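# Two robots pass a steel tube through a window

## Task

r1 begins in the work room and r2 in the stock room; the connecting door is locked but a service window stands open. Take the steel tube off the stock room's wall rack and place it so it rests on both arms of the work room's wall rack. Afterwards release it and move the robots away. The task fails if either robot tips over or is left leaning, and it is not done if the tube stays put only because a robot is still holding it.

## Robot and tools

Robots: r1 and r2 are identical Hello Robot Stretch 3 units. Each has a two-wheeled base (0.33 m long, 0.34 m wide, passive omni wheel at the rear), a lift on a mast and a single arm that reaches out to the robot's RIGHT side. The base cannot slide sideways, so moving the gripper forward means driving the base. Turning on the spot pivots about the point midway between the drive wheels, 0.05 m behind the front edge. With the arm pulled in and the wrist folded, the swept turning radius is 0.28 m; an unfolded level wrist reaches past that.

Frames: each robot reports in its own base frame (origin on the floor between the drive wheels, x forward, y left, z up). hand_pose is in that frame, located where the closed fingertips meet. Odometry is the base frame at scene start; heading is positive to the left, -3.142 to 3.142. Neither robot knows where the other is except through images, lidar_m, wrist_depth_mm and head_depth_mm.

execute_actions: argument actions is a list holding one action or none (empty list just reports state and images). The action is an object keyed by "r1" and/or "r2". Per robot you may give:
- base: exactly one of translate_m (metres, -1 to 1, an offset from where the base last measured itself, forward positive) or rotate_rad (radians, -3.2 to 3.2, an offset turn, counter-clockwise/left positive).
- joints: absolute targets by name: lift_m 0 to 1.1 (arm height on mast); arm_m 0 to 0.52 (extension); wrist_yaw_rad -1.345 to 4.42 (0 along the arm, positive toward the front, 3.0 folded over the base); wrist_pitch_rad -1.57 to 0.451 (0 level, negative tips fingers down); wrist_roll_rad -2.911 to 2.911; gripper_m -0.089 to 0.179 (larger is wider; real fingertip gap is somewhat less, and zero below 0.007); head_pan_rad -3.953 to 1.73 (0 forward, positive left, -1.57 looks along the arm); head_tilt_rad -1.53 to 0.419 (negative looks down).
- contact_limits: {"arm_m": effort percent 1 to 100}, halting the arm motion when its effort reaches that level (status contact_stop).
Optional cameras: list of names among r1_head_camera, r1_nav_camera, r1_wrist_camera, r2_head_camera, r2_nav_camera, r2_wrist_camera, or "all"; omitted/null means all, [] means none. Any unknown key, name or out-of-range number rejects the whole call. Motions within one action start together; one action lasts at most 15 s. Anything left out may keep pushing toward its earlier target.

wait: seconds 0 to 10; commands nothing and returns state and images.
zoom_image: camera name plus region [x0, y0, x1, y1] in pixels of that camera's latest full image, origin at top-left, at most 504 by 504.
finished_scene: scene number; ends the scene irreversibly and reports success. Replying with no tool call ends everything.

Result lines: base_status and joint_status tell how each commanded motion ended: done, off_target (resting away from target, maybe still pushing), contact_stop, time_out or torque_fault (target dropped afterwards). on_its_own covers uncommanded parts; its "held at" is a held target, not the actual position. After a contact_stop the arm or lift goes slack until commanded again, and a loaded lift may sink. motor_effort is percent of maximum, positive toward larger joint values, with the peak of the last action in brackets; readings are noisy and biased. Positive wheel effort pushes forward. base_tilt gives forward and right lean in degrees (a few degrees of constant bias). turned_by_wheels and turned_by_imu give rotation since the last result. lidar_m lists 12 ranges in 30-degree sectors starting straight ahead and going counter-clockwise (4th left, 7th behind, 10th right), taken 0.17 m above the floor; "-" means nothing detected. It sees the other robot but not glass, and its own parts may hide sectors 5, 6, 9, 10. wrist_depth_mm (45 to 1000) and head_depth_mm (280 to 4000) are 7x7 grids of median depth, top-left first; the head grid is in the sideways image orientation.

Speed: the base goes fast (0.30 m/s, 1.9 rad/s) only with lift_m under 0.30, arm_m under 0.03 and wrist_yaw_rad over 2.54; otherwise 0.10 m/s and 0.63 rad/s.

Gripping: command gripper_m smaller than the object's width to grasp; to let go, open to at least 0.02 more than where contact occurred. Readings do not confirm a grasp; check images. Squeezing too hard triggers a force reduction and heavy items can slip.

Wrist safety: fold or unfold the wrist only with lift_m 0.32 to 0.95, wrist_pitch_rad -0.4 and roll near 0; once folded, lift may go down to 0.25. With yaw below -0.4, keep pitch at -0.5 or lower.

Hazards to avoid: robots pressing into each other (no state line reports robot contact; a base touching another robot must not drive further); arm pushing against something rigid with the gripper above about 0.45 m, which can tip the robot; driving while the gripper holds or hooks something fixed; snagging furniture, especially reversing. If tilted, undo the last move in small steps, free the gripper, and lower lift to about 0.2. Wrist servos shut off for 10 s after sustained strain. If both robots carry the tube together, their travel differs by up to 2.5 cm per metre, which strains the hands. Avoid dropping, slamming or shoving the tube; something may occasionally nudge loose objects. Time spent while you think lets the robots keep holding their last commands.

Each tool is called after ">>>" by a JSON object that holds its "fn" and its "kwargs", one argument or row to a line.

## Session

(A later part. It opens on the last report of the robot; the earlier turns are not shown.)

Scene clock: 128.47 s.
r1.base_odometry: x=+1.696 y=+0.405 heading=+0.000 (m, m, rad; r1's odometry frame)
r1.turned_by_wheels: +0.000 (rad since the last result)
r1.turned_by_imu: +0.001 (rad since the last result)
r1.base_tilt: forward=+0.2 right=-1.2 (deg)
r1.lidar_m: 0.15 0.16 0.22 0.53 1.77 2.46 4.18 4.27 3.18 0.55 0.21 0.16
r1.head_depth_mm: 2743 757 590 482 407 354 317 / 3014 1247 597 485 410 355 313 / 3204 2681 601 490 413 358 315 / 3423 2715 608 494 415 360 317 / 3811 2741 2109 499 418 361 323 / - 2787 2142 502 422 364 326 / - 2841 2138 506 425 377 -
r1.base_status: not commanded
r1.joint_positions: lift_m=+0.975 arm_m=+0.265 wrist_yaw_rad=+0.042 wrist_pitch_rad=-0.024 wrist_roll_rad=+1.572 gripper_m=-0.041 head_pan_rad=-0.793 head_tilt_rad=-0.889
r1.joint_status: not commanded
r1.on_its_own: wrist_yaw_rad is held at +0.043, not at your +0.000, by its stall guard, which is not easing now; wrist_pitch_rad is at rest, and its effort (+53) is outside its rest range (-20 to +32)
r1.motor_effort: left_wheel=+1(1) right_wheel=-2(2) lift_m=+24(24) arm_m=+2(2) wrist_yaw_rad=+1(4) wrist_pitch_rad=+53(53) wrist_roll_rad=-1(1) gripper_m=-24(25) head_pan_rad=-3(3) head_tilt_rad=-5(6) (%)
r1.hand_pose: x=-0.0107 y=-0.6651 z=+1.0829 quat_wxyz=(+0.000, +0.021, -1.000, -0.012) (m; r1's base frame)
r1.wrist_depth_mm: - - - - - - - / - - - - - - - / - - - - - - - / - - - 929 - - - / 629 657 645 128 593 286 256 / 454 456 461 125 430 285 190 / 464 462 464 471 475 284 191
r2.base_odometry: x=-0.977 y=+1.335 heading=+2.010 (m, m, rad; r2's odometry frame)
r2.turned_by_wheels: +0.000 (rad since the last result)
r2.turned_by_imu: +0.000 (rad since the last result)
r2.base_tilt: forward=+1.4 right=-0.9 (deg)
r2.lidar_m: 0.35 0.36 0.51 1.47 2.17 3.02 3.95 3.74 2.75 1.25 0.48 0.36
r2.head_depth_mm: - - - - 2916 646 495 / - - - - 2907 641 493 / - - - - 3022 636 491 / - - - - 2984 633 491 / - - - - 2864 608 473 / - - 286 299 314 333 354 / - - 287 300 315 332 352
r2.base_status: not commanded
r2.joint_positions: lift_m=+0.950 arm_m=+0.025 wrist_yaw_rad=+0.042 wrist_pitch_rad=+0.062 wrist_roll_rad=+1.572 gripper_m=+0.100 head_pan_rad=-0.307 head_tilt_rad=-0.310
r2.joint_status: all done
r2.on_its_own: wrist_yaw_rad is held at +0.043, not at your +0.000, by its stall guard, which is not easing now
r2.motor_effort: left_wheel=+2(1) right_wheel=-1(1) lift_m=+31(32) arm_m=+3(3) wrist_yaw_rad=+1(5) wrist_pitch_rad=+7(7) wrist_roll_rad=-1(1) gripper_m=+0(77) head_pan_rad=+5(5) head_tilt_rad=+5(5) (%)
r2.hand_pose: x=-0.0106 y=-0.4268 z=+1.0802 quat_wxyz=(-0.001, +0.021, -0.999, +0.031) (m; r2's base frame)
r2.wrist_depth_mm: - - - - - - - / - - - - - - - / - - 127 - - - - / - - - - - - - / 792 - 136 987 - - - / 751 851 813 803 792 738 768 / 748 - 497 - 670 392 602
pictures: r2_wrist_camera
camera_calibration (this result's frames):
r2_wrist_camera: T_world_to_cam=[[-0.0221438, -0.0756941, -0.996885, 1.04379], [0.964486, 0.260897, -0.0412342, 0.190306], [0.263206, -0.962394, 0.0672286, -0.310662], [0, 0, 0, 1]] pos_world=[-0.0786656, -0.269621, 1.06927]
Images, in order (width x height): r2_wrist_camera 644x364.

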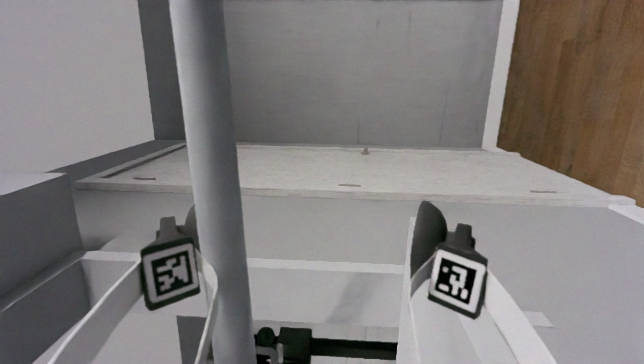

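Compliance absorbed most of it; again.

>>> {"fn": "execute_actions", "kwargs": {
  "actions": [
    {"r2":{"joints":{"gripper_m":-0.045}},"r1":{"joints":{"gripper_m":0.018}}}
  ],
  "cameras": []
}}

>>> {"fn": "execute_actions", "kwargs": {
  "actions": [
    {"r2":{"base":{"translate_m":-0.045}}}
  ],
  "cameras": []
}}

>>> {"fn": "execute_actions", "kwargs": {
  "actions": [
    {"r1":{"joints":{"gripper_m":-0.045}}}
  ],
  "cameras": []
}}

>>> {"fn": "execute_actions", "kwargs": {
  "actions": [
    {"r2":{"joints":{"gripper_m":0.1}}}
  ],
  "cameras": ["r2_wrist_camera"]
}}

Scene clock: 130.63 s.
r1.base_odometry: x=+1.696 y=+0.405 heading=+0.000 (m, m, rad; r1's odometry frame)
r1.turned_by_wheels: +0.000 (rad since the last result)
r1.turned_by_imu: +0.001 (rad since the last result)
r1.base_tilt: forward=+0.3 right=-1.3 (deg)
r1.lidar_m: 0.15 0.16 0.22 0.53 1.77 2.46 4.19 4.29 3.19 0.55 0.21 0.16
r1.head_depth_mm: 2749 758 588 482 408 353 317 / 3008 1244 595 486 410 355 313 / 3206 2675 602 491 413 357 315 / 3222 2719 607 494 416 360 317 / 3659 2750 2115 498 419 362 324 / 3724 2772 2131 503 422 363 326 / - 2809 2157 506 425 377 -
r1.base_status: not commanded
r1.joint_positions: lift_m=+0.975 arm_m=+0.265 wrist_yaw_rad=+0.042 wrist_pitch_rad=-0.022 wrist_roll_rad=+1.572 gripper_m=+0.018 head_pan_rad=-0.793 head_tilt_rad=-0.889
r1.joint_status: all done
r1.on_its_own: wrist_yaw_rad is held at +0.043, not at your +0.000, by its stall guard, which is not easing now; wrist_pitch_rad is at rest, and its effort (+52) is outside its rest range (-20 to +32)
r1.motor_effort: left_wheel=+1(1) right_wheel=-2(2) lift_m=+24(24) arm_m=+3(3) wrist_yaw_rad=+1(1) wrist_pitch_rad=+52(54) wrist_roll_rad=-1(1) gripper_m=-9(81) head_pan_rad=-3(3) head_tilt_rad=-6(6) (%)
r1.hand_pose: x=-0.0107 y=-0.6652 z=+1.0833 quat_wxyz=(+0.000, +0.021, -1.000, -0.012) (m; r1's base frame)
r1.wrist_depth_mm: - - - - - - - / - - - - - - - / - - - - - - - / - - - - - - - / 632 626 642 591 556 284 254 / 453 449 454 458 391 280 191 / 465 464 472 466 474 282 192
r2.base_odometry: x=-0.977 y=+1.335 heading=+2.010 (m, m, rad; r2's odometry frame)
r2.turned_by_wheels: +0.000 (rad since the last result)
r2.turned_by_imu: +0.000 (rad since the last result)
r2.base_tilt: forward=+1.3 right=-0.9 (deg)
r2.lidar_m: 0.35 0.36 0.50 1.47 2.18 3.03 3.95 3.72 2.74 1.25 0.48 0.36
r2.head_depth_mm: - - - - 2885 648 495 / - - - - 2906 644 495 / - - - - 3020 639 492 / - - - - 2980 633 490 / - - - - 2813 607 473 / - - 286 299 315 333 354 / - - 287 300 316 332 352
r2.base_status: not commanded
r2.joint_positions: lift_m=+0.950 arm_m=+0.025 wrist_yaw_rad=+0.042 wrist_pitch_rad=+0.062 wrist_roll_rad=+1.572 gripper_m=-0.044 head_pan_rad=-0.307 head_tilt_rad=-0.310
r2.joint_status: all done
r2.on_its_own: wrist_yaw_rad is held at +0.043, not at your +0.000, by its stall guard, which is not easing now
r2.motor_effort: left_wheel=+2(1) right_wheel=-1(1) lift_m=+31(32) arm_m=+3(3) wrist_yaw_rad=+0(1) wrist_pitch_rad=+7(7) wrist_roll_rad=-1(1) gripper_m=-19(95) head_pan_rad=+4(5) head_tilt_rad=+5(4) (%)
r2.hand_pose: x=-0.0106 y=-0.4268 z=+1.0800 quat_wxyz=(-0.001, +0.021, -0.999, +0.030) (m; r2's base frame)
r2.wrist_depth_mm: - - - 117 - - - / - - - 120 - - - / - - - 125 - - - / - - - 130 - - - / 798 951 - 130 - - - / 769 848 818 139 563 745 773 / 758 - 920 822 816 550 598
pictures: none
No camera images: the call's "cameras" was empty. Leave "cameras" out to get every camera's image.

Scene clock: 132.10 s.
r1.base_odometry: x=+1.696 y=+0.405 heading=+0.000 (m, m, rad; r1's odometry frame)
r1.turned_by_wheels: +0.001 (rad since the last result)
r1.turned_by_imu: +0.001 (rad since the last result)
r1.base_tilt: forward=+0.4 right=-1.3 (deg)
r1.lidar_m: 0.15 0.16 0.22 0.53 1.77 2.46 4.17 4.30 3.20 0.55 0.21 0.16
r1.head_depth_mm: 2854 759 590 482 408 353 316 / 2939 1294 593 485 411 355 313 / 3219 2667 602 489 413 357 315 / 3228 2710 608 493 416 360 317 / 3465 2753 2093 498 419 362 323 / 3780 2747 2144 501 421 363 325 / - 2829 2171 507 425 377 -
r1.base_status: not commanded
r1.joint_positions: lift_m=+0.975 arm_m=+0.265 wrist_yaw_rad=+0.069 wrist_pitch_rad=-0.020 wrist_roll_rad=+1.572 gripper_m=+0.018 head_pan_rad=-0.793 head_tilt_rad=-0.889
r1.joint_status: not commanded
r1.on_its_own: wrist_yaw_rad is held at +0.043, not at your +0.000, by its stall guard, which is still easing; wrist_pitch_rad is at rest, and its effort (+51) is outside its rest range (-20 to +32)
r1.motor_effort: left_wheel=+9(9) right_wheel=-14(14) lift_m=+24(24) arm_m=+2(2) wrist_yaw_rad=-17(17) wrist_pitch_rad=+51(52) wrist_roll_rad=-1(1) gripper_m=-9(9) head_pan_rad=-2(2) head_tilt_rad=-5(6) (%)
r1.hand_pose: x=-0.0037 y=-0.6648 z=+1.0837 quat_wxyz=(+0.000, +0.035, -0.999, -0.011) (m; r1's base frame)
r1.wrist_depth_mm: - - - - - - - / - - - - - - - / - - - - - - - / 954 - - 895 909 406 - / 587 577 589 543 481 285 212 / 459 463 455 135 390 286 192 / 474 476 479 474 488 284 190
r2.base_odometry: x=-0.958 y=+1.294 heading=+2.011 (m, m, rad; r2's odometry frame)
r2.turned_by_wheels: +0.000 (rad since the last result)
r2.turned_by_imu: +0.000 (rad since the last result)
r2.base_tilt: forward=+1.4 right=-0.9 (deg)
r2.lidar_m: 0.39 0.41 0.57 1.66 2.17 3.02 3.91 3.73 2.73 1.41 0.55 0.40
r2.head_depth_mm: - - - - 2736 642 497 / - - - - 2901 639 495 / - - - - 3092 640 491 / - - - - 3015 635 490 / - - - - 3003 606 472 / 299 312 327 344 362 384 408 / 298 312 326 344 362 381 404
r2.base_status: done
r2.joint_positions: lift_m=+0.950 arm_m=+0.025 wrist_yaw_rad=+0.069 wrist_pitch_rad=+0.062 wrist_roll_rad=+1.572 gripper_m=-0.044 head_pan_rad=-0.307 head_tilt_rad=-0.310
r2.joint_status: not commanded
r2.on_its_own: wrist_yaw_rad is held at +0.043, not at your +0.000, by its stall guard, which is still easing
r2.motor_effort: left_wheel=+6(9) right_wheel=-10(14) lift_m=+31(31) arm_m=+3(3) wrist_yaw_rad=-17(19) wrist_pitch_rad=+7(7) wrist_roll_rad=-1(1) gripper_m=-19(19) head_pan_rad=+4(4) head_tilt_rad=+4(5) (%)
r2.hand_pose: x=-0.0035 y=-0.4264 z=+1.0800 quat_wxyz=(-0.001, +0.035, -0.999, +0.030) (m; r2's base frame)
r2.wrist_depth_mm: - - - 114 - - - / - - - 119 - - - / - - - 123 - - - / - - - 129 - - - / 771 - - 130 - - - / 774 865 844 140 585 807 793 / 747 - 979 150 781 611 636
pictures: none
No camera images: the call's "cameras" was empty. Leave "cameras" out to get every camera's image.

Scene clock: 133.20 s.
r1.base_odometry: x=+1.696 y=+0.405 heading=+0.000 (m, m, rad; r1's odometry frame)
r1.turned_by_wheels: -0.001 (rad since the last result)
r1.turned_by_imu: -0.001 (rad since the last result)
r1.base_tilt: forward=+0.3 right=-1.2 (deg)
r1.lidar_m: 0.15 0.16 0.22 0.53 1.77 2.47 4.19 4.31 3.20 0.55 0.21 0.16
r1.head_depth_mm: 2834 759 588 482 408 353 316 / 1174 1291 595 486 410 355 313 / 3247 2659 601 490 413 357 315 / 3276 2696 607 494 417 359 317 / 3483 2723 2123 498 419 362 324 / 3753 2799 2128 504 422 364 326 / - 2835 2169 506 425 378 -
r1.base_status: not commanded
r1.joint_positions: lift_m=+0.975 arm_m=+0.265 wrist_yaw_rad=+0.081 wrist_pitch_rad=-0.020 wrist_roll_rad=+1.572 gripper_m=-0.044 head_pan_rad=-0.793 head_tilt_rad=-0.889
r1.joint_status: all done
r1.on_its_own: wrist_yaw_rad is held at +0.086, not at your +0.000, by its stall guard, which is not easing now; wrist_pitch_rad is at rest, and its effort (+51) is outside its rest range (-20 to +32)
r1.motor_effort: left_wheel=+1(5) right_wheel=-1(11) lift_m=+24(24) arm_m=+3(3) wrist_yaw_rad=+3(6) wrist_pitch_rad=+51(52) wrist_roll_rad=-1(1) gripper_m=-25(100) head_pan_rad=-2(3) head_tilt_rad=-6(5) (%)
r1.hand_pose: x=-0.0007 y=-0.6646 z=+1.0838 quat_wxyz=(+0.000, +0.041, -0.999, -0.010) (m; r1's base frame)
r1.wrist_depth_mm: - - - 115 - - - / - - - 117 - - - / - - - 120 - - - / 912 955 980 125 - 397 - / 570 565 584 125 538 285 210 / 453 463 456 125 429 281 194 / 478 480 484 479 486 283 193
r2.base_odometry: x=-0.958 y=+1.294 heading=+2.010 (m, m, rad; r2's odometry frame)
r2.turned_by_wheels: +0.000 (rad since the last result)
r2.turned_by_imu: -0.001 (rad since the last result)
r2.base_tilt: forward=+1.3 right=-0.9 (deg)
r2.lidar_m: 0.39 0.41 0.57 1.66 2.17 3.01 3.91 3.71 2.75 1.42 0.54 0.40
r2.head_depth_mm: - - - - 2903 644 496 / - - - - 2894 642 495 / - - - - 3033 638 492 / - - - - 3036 633 491 / - - - - 2992 631 474 / 300 314 328 345 363 384 408 / 299 313 327 346 363 382 405
r2.base_status: not commanded
r2.joint_positions: lift_m=+0.950 arm_m=+0.025 wrist_yaw_rad=+0.080 wrist_pitch_rad=+0.061 wrist_roll_rad=+1.572 gripper_m=-0.044 head_pan_rad=-0.307 head_tilt_rad=-0.310
r2.joint_status: not commanded
r2.on_its_own: wrist_yaw_rad is held at +0.086, not at your +0.000, by its stall guard, which is not easing now
r2.motor_effort: left_wheel=+2(3) right_wheel=-1(7) lift_m=+32(32) arm_m=+3(3) wrist_yaw_rad=+4(5) wrist_pitch_rad=+8(7) wrist_roll_rad=-1(1) gripper_m=-19(19) head_pan_rad=+4(4) head_tilt_rad=+3(4) (%)
r2.hand_pose: x=-0.0008 y=-0.4262 z=+1.0798 quat_wxyz=(-0.001, +0.040, -0.999, +0.030) (m; r2's base frame)
r2.wrist_depth_mm: - - - 114 - - - / - - - 118 - - - / - - - 123 - - - / - - - 129 - - - / 798 - - 131 - - - / 771 833 848 140 584 763 797 / 751 - 962 - 794 606 631
pictures: none
No camera images: the call's "cameras" was empty. Leave "cameras" out to get every camera's image.

Scene clock: 135.13 s.
r1.base_odometry: x=+1.696 y=+0.405 heading=+0.000 (m, m, rad; r1's odometry frame)
r1.turned_by_wheels: +0.000 (rad since the last result)
r1.turned_by_imu: +0.001 (rad since the last result)
r1.base_tilt: forward=+0.2 right=-1.1 (deg)
r1.lidar_m: 0.15 0.16 0.22 0.53 1.77 2.46 4.17 4.29 3.19 0.55 0.21 0.16
r1.head_depth_mm: 2792 757 590 482 408 354 317 / 3018 1295 596 485 409 355 313 / 3226 2663 602 490 413 357 315 / 3221 2726 607 496 416 359 317 / 3764 2770 2119 499 419 362 323 / 3797 2766 2153 502 422 364 326 / - 2852 2178 507 425 377 -
r1.base_status: not commanded
r1.joint_positions: lift_m=+0.975 arm_m=+0.265 wrist_yaw_rad=+0.085 wrist_pitch_rad=-0.020 wrist_roll_rad=+1.572 gripper_m=-0.041 head_pan_rad=-0.793 head_tilt_rad=-0.889
r1.joint_status: not commanded
r1.on_its_own: wrist_yaw_rad is held at +0.086, not at your +0.000, by its stall guard, which is not easing now; wrist_pitch_rad is at rest, and its effort (+51) is outside its rest range (-20 to +32)
r1.motor_effort: left_wheel=+1(1) right_wheel=-1(2) lift_m=+24(24) arm_m=+3(3) wrist_yaw_rad=+1(3) wrist_pitch_rad=+51(51) wrist_roll_rad=-1(1) gripper_m=-23(25) head_pan_rad=-3(2) head_tilt_rad=-5(5) (%)
r1.hand_pose: x=+0.0003 y=-0.6645 z=+1.0838 quat_wxyz=(+0.000, +0.042, -0.999, -0.010) (m; r1's base frame)
r1.wrist_depth_mm: - - - 113 - - - / - - - 117 - - - / - - - 122 - - - / 917 939 946 747 993 384 - / 549 554 570 124 526 287 211 / 461 463 463 126 432 286 191 / 475 476 481 482 487 284 193
r2.base_odometry: x=-0.958 y=+1.294 heading=+2.010 (m, m, rad; r2's odometry frame)
r2.turned_by_wheels: +0.000 (rad since the last result)
r2.turned_by_imu: +0.000 (rad since the last result)
r2.base_tilt: forward=+1.4 right=-0.9 (deg)
r2.lidar_m: 0.39 0.41 0.57 1.66 2.17 3.03 3.90 3.74 2.74 1.41 0.55 0.40
r2.head_depth_mm: 3998 - - - 2916 645 496 / - - - - 2927 641 494 / - - - - 3052 638 492 / - - - - 3013 635 489 / - - - - 3004 606 473 / 299 314 328 345 364 384 408 / 298 313 327 345 363 382 405
r2.base_status: not commanded
r2.joint_positions: lift_m=+0.950 arm_m=+0.025 wrist_yaw_rad=+0.084 wrist_pitch_rad=+0.061 wrist_roll_rad=+1.572 gripper_m=+0.100 head_pan_rad=-0.307 head_tilt_rad=-0.310
r2.joint_status: all done
r2.on_its_own: wrist_yaw_rad is held at +0.086, not at your +0.000, by its stall guard, which is not easing now
r2.motor_effort: left_wheel=+2(2) right_wheel=-1(1) lift_m=+31(32) arm_m=+3(3) wrist_yaw_rad=+1(4) wrist_pitch_rad=+7(8) wrist_roll_rad=-1(1) gripper_m=+0(78) head_pan_rad=+4(5) head_tilt_rad=+5(6) (%)
r2.hand_pose: x=+0.0003 y=-0.4261 z=+1.0798 quat_wxyz=(-0.001, +0.042, -0.999, +0.030) (m; r2's base frame)
r2.wrist_depth_mm: - - - - 104 - - / - - - - 109 - - / - - - - 116 - - / - - - - 118 - - / 796 - 983 974 120 - - / 764 876 828 833 127 788 773 / 732 - 984 - 438 450 629
pictures: r2_wrist_camera
camera_calibration (this result's frames):
r2_wrist_camera: T_world_to_cam=[[-0.0190265, -0.0751394, -0.996992, 1.04407], [0.952519, 0.301718, -0.0409171, 0.196634], [0.303885, -0.950432, 0.065831, -0.306241], [0, 0, 0, 1]] pos_world=[-0.0743703, -0.271939, 1.06913]
Images, in order (width x height): r2_wrist_camera 644x364.

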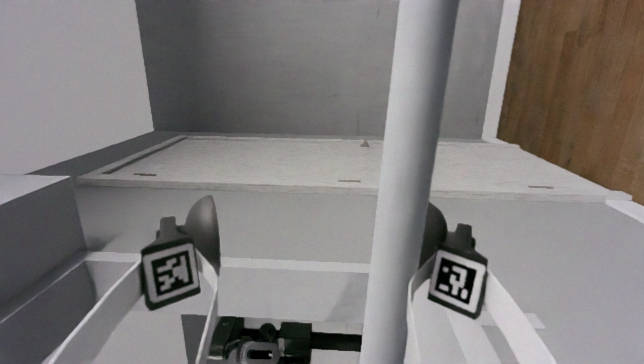

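>>> {"fn": "execute_actions", "kwargs": {
  "actions": [
    {"r1":{"base":{"translate_m":-1},"joints":{"lift_m":1.0,"head_pan_rad":-1.57,"head_tilt_rad":-0.5}}}
  ],
  "cameras": ["r1_nav_camera"]
}}

>>> {"fn": "execute_actions", "kwargs": {
  "actions": [
    {"r1":{"base":{"translate_m":-0.3},"joints":{"arm_m":0,"wrist_yaw_rad":0.03}}}
  ],
  "cameras": []
}}

>>> {"fn": "execute_actions", "kwargs": {
  "actions": [
    {"r1":{"base":{"rotate_rad":0.36},"joints":{"lift_m":0.93}}}
  ],
  "cameras": ["r1_nav_camera"]
}}

Scene clock: 146.83 s.
r1.base_odometry: x=+0.696 y=+0.405 heading=+0.000 (m, m, rad; r1's odometry frame)
r1.turned_by_wheels: +0.000 (rad since the last result)
r1.turned_by_imu: +0.007 (rad since the last result)
r1.base_tilt: forward=+0.3 right=-1.2 (deg)
r1.lidar_m: 1.15 1.21 1.66 1.72 1.79 2.51 3.19 3.31 3.16 3.05 1.60 1.19
r1.head_depth_mm: 2482 2653 2854 2665 1989 1546 1275 / 2506 2687 2848 - 2024 1566 1281 / 2492 2715 2836 - 2027 1574 1288 / 2495 2729 2944 2671 2051 1580 1300 / 2530 2737 2983 2792 2086 1603 1308 / 2527 2751 2992 2808 2095 1618 1314 / 2569 2701 2830 2658 2117 1630 1321
r1.base_status: done
r1.joint_positions: lift_m=+1.000 arm_m=+0.265 wrist_yaw_rad=+0.086 wrist_pitch_rad=-0.020 wrist_roll_rad=+1.572 gripper_m=-0.041 head_pan_rad=-1.563 head_tilt_rad=-0.508
r1.joint_status: all done
r1.on_its_own: wrist_yaw_rad is held at +0.086, not at your +0.000, by its stall guard, which is not easing now; wrist_pitch_rad is at rest, and its effort (+52) is outside its rest range (-20 to +32)
r1.motor_effort: left_wheel=+1(2) right_wheel=-2(6) lift_m=+24(28) arm_m=+3(3) wrist_yaw_rad=+0(0) wrist_pitch_rad=+52(52) wrist_roll_rad=-1(1) gripper_m=-23(23) head_pan_rad=-3(35) head_tilt_rad=+4(29) (%)
r1.hand_pose: x=+0.0007 y=-0.6645 z=+1.1088 quat_wxyz=(+0.000, +0.043, -0.999, -0.011) (m; r1's base frame)
r1.wrist_depth_mm: - - - - - - - / - - - 105 - - - / - - - 110 - - - / - - - 115 - - - / - - - 123 - - - / - - - 124 - - - / - - - - - - -
r2.base_odometry: x=-0.958 y=+1.294 heading=+2.010 (m, m, rad; r2's odometry frame)
r2.turned_by_wheels: +0.000 (rad since the last result)
r2.turned_by_imu: +0.000 (rad since the last result)
r2.base_tilt: forward=+1.3 right=-0.9 (deg)
r2.lidar_m: 0.39 0.41 0.57 1.67 2.17 3.03 3.90 3.75 2.75 1.41 0.55 0.40
r2.head_depth_mm: - - 1969 - 2943 646 496 / - - - - 3083 640 494 / - - - - 3042 638 491 / - - - - 3015 635 491 / - - - - 3009 608 474 / 299 313 328 345 363 384 408 / 299 312 327 345 362 382 404
r2.base_status: not commanded
r2.joint_positions: lift_m=+0.950 arm_m=+0.025 wrist_yaw_rad=+0.085 wrist_pitch_rad=+0.060 wrist_roll_rad=+1.572 gripper_m=+0.100 head_pan_rad=-0.307 head_tilt_rad=-0.310
r2.joint_status: not commanded
r2.on_its_own: wrist_yaw_rad is held at +0.086, not at your +0.000, by its stall guard, which is not easing now
r2.motor_effort: left_wheel=+2(2) right_wheel=-1(1) lift_m=+32(32) arm_m=+3(3) wrist_yaw_rad=+1(1) wrist_pitch_rad=+8(8) wrist_roll_rad=-1(1) gripper_m=-1(1) head_pan_rad=+4(4) head_tilt_rad=+5(6) (%)
r2.hand_pose: x=+0.0005 y=-0.4261 z=+1.0797 quat_wxyz=(-0.001, +0.042, -0.999, +0.030) (m; r2's base frame)
r2.wrist_depth_mm: - - - - - - - / - - - - - - - / - - - - - - - / - - - - - - - / 794 - - 988 983 - - / 776 860 842 832 795 785 793 / 731 - - - 663 443 627
pictures: r1_nav_camera (sideways: a quarter turn counterclockwise sets it upright)
camera_calibration (this result's frames):
r1_nav_camera: T_world_to_cam=[[0.021999, -0.492213, 0.870197, -1.08735], [-0.998595, -0.0527891, -0.00461435, 0.0612343], [0.0482081, -0.868873, -0.492683, 0.599494], [0, 0, 0, 1]] pos_world=[0.0561683, -0.0110912, 1.24185]
Images, in order (width x height): r1_nav_camera 672x504.

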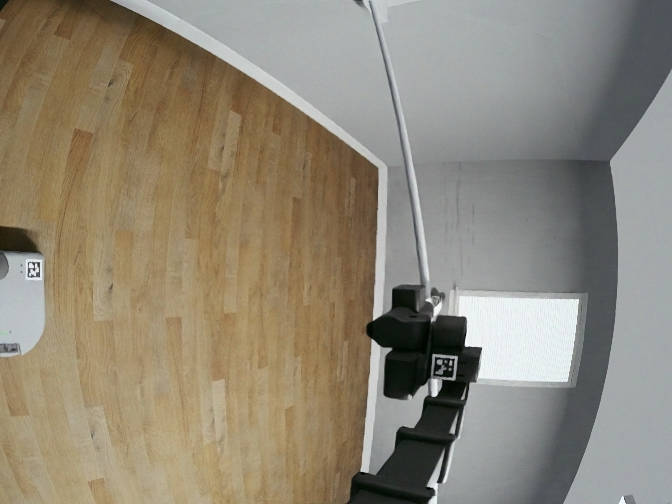

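Scene clock: 151.07 s.
r1.base_odometry: x=+0.396 y=+0.405 heading=+0.000 (m, m, rad; r1's odometry frame)
r1.turned_by_wheels: +0.000 (rad since the last result)
r1.turned_by_imu: +0.002 (rad since the last result)
r1.base_tilt: forward=+0.3 right=-1.3 (deg)
r1.lidar_m: 1.46 1.52 1.78 1.73 1.81 2.52 2.88 3.01 3.16 3.05 2.01 1.50
r1.head_depth_mm: 2454 2706 2923 2819 2078 - - / 2478 2718 2948 2821 2160 - - / 2483 2670 2958 3069 - - - / 2484 2692 2973 2907 2009 - 1262 / 2515 2755 2958 2957 1991 1602 1308 / 2543 2726 3003 2991 1953 1607 1310 / 2554 2727 3002 3019 2012 1629 1325
r1.base_status: done
r1.joint_positions: lift_m=+1.000 arm_m=+0.001 wrist_yaw_rad=+0.030 wrist_pitch_rad=-0.021 wrist_roll_rad=+1.572 gripper_m=-0.041 head_pan_rad=-1.563 head_tilt_rad=-0.507
r1.joint_status: all done
r1.on_its_own: wrist_pitch_rad is at rest, and its effort (+52) is outside its rest range (-20 to +32)
r1.motor_effort: left_wheel=+1(2) right_wheel=-2(10) lift_m=+24(24) arm_m=-2(2) wrist_yaw_rad=+0(7) wrist_pitch_rad=+52(52) wrist_roll_rad=-1(1) gripper_m=-24(23) head_pan_rad=-3(3) head_tilt_rad=+4(5) (%)
r1.hand_pose: x=-0.0136 y=-0.4015 z=+1.1087 quat_wxyz=(+0.000, +0.015, -1.000, -0.011) (m; r1's base frame)
r1.wrist_depth_mm: - - - - - - - / - - - 105 - - - / - - - 108 - - - / - - - 114 - - - / - - - 122 - - - / - - - 124 - - - / - - - - - - -
r2.base_odometry: x=-0.958 y=+1.294 heading=+2.010 (m, m, rad; r2's odometry frame)
r2.turned_by_wheels: +0.000 (rad since the last result)
r2.turned_by_imu: +0.000 (rad since the last result)
r2.base_tilt: forward=+1.3 right=-0.9 (deg)
r2.lidar_m: 0.39 0.41 0.57 1.66 2.17 3.02 3.90 3.72 2.74 1.42 0.55 0.40
r2.head_depth_mm: - - - - 3115 644 496 / - - - - 2898 639 494 / - - - - 3049 637 492 / - - - - 3021 635 490 / - - - - 3019 607 473 / 299 313 328 344 363 384 409 / 299 313 327 346 362 383 405
r2.base_status: not commanded
r2.joint_positions: lift_m=+0.950 arm_m=+0.025 wrist_yaw_rad=+0.085 wrist_pitch_rad=+0.060 wrist_roll_rad=+1.572 gripper_m=+0.100 head_pan_rad=-0.307 head_tilt_rad=-0.310
r2.joint_status: not commanded
r2.on_its_own: wrist_yaw_rad is held at +0.086, not at your +0.000, by its stall guard, which is not easing now
r2.motor_effort: left_wheel=+2(1) right_wheel=-1(1) lift_m=+32(31) arm_m=+3(3) wrist_yaw_rad=+1(1) wrist_pitch_rad=+8(8) wrist_roll_rad=-1(1) gripper_m=-1(0) head_pan_rad=+5(4) head_tilt_rad=+4(5) (%)
r2.hand_pose: x=+0.0005 y=-0.4261 z=+1.0797 quat_wxyz=(-0.001, +0.042, -0.999, +0.030) (m; r2's base frame)
r2.wrist_depth_mm: - - - - - - - / - - - - - - - / - - - - - - - / - - - - - - - / 799 - - 979 983 - - / 763 853 837 842 813 771 765 / 724 - - - 660 452 632
pictures: none
No camera images: the call's "cameras" was empty. Leave "cameras" out to get every camera's image.

Scene clock: 152.63 s.
r1.base_odometry: x=+0.396 y=+0.405 heading=+0.360 (m, m, rad; r1's odometry frame)
r1.turned_by_wheels: +0.360 (rad since the last result)
r1.turned_by_imu: +0.356 (rad since the last result)
r1.base_tilt: forward=+0.3 right=-1.2 (deg)
r1.lidar_m: 1.47 1.80 1.73 1.74 2.17 2.88 2.91 3.34 3.05 2.42 1.59 1.45
r1.head_depth_mm: 2433 2580 2797 2794 1871 1611 - / 2504 2693 2921 2854 1866 1573 - / 2588 2835 3043 2847 2078 - - / 2709 2928 3194 2905 2065 1589 - / 2569 2690 2784 2793 2077 1600 1301 / 2141 2214 2326 2413 2098 1605 1318 / 1848 1896 1971 2054 2029 1575 1323
r1.base_status: done
r1.joint_positions: lift_m=+0.930 arm_m=+0.001 wrist_yaw_rad=+0.030 wrist_pitch_rad=-0.021 wrist_roll_rad=+1.572 gripper_m=-0.041 head_pan_rad=-1.563 head_tilt_rad=-0.507
r1.joint_status: all done
r1.on_its_own: wrist_pitch_rad is at rest, and its effort (+52) is outside its rest range (-20 to +32)
r1.motor_effort: left_wheel=-2(4) right_wheel=+1(8) lift_m=+21(18) arm_m=-3(2) wrist_yaw_rad=+0(1) wrist_pitch_rad=+52(52) wrist_roll_rad=-1(1) gripper_m=-23(24) head_pan_rad=-3(3) head_tilt_rad=+3(3) (%)
r1.hand_pose: x=-0.0137 y=-0.4015 z=+1.0388 quat_wxyz=(+0.000, +0.015, -1.000, -0.011) (m; r1's base frame)
r1.wrist_depth_mm: - - - - - - - / - - - - - - - / - - - - - - - / - - - 118 - - - / - - - 121 - - - / - - - 125 - - - / - - - - - - -
r2.base_odometry: x=-0.958 y=+1.294 heading=+2.010 (m, m, rad; r2's odometry frame)
r2.turned_by_wheels: +0.000 (rad since the last result)
r2.turned_by_imu: +0.000 (rad since the last result)
r2.base_tilt: forward=+1.4 right=-0.9 (deg)
r2.lidar_m: 0.39 0.41 0.57 1.66 2.17 3.02 3.89 3.72 2.75 1.41 0.55 0.41
r2.head_depth_mm: - - - - 3104 645 496 / - - - - 2892 641 494 / - - - - 3013 637 492 / - - - - 3034 635 491 / - - - - 2966 608 472 / 300 313 328 345 363 384 408 / 299 312 327 345 362 382 404
r2.base_status: not commanded
r2.joint_positions: lift_m=+0.950 arm_m=+0.025 wrist_yaw_rad=+0.085 wrist_pitch_rad=+0.060 wrist_roll_rad=+1.572 gripper_m=+0.100 head_pan_rad=-0.307 head_tilt_rad=-0.310
r2.joint_status: not commanded
r2.on_its_own: wrist_yaw_rad is held at +0.086, not at your +0.000, by its stall guard, which is not easing now
r2.motor_effort: left_wheel=+2(2) right_wheel=-1(1) lift_m=+32(31) arm_m=+4(3) wrist_yaw_rad=+1(1) wrist_pitch_rad=+8(8) wrist_roll_rad=-1(1) gripper_m=+0(1) head_pan_rad=+4(4) head_tilt_rad=+4(5) (%)
r2.hand_pose: x=+0.0005 y=-0.4261 z=+1.0797 quat_wxyz=(-0.001, +0.042, -0.999, +0.030) (m; r2's base frame)
r2.wrist_depth_mm: - - - - - - - / - - - - - - - / - - - - - - - / - - - - - - - / 796 - - - - - - / 777 871 790 824 816 772 803 / 743 - - - 657 450 631
pictures: r1_nav_camera (sideways: a quarter turn counterclockwise sets it upright)
camera_calibration (this result's frames):
r1_nav_camera: T_world_to_cam=[[0.0218763, -0.491767, 0.870452, -1.08768], [-0.998608, -0.0525497, -0.00459112, 0.0612041], [0.0479997, -0.86914, -0.492232, 0.598909], [0, 0, 0, 1]] pos_world=[0.0561659, -0.0111344, 1.24186]
Images, in order (width x height): r1_nav_camera 672x504.

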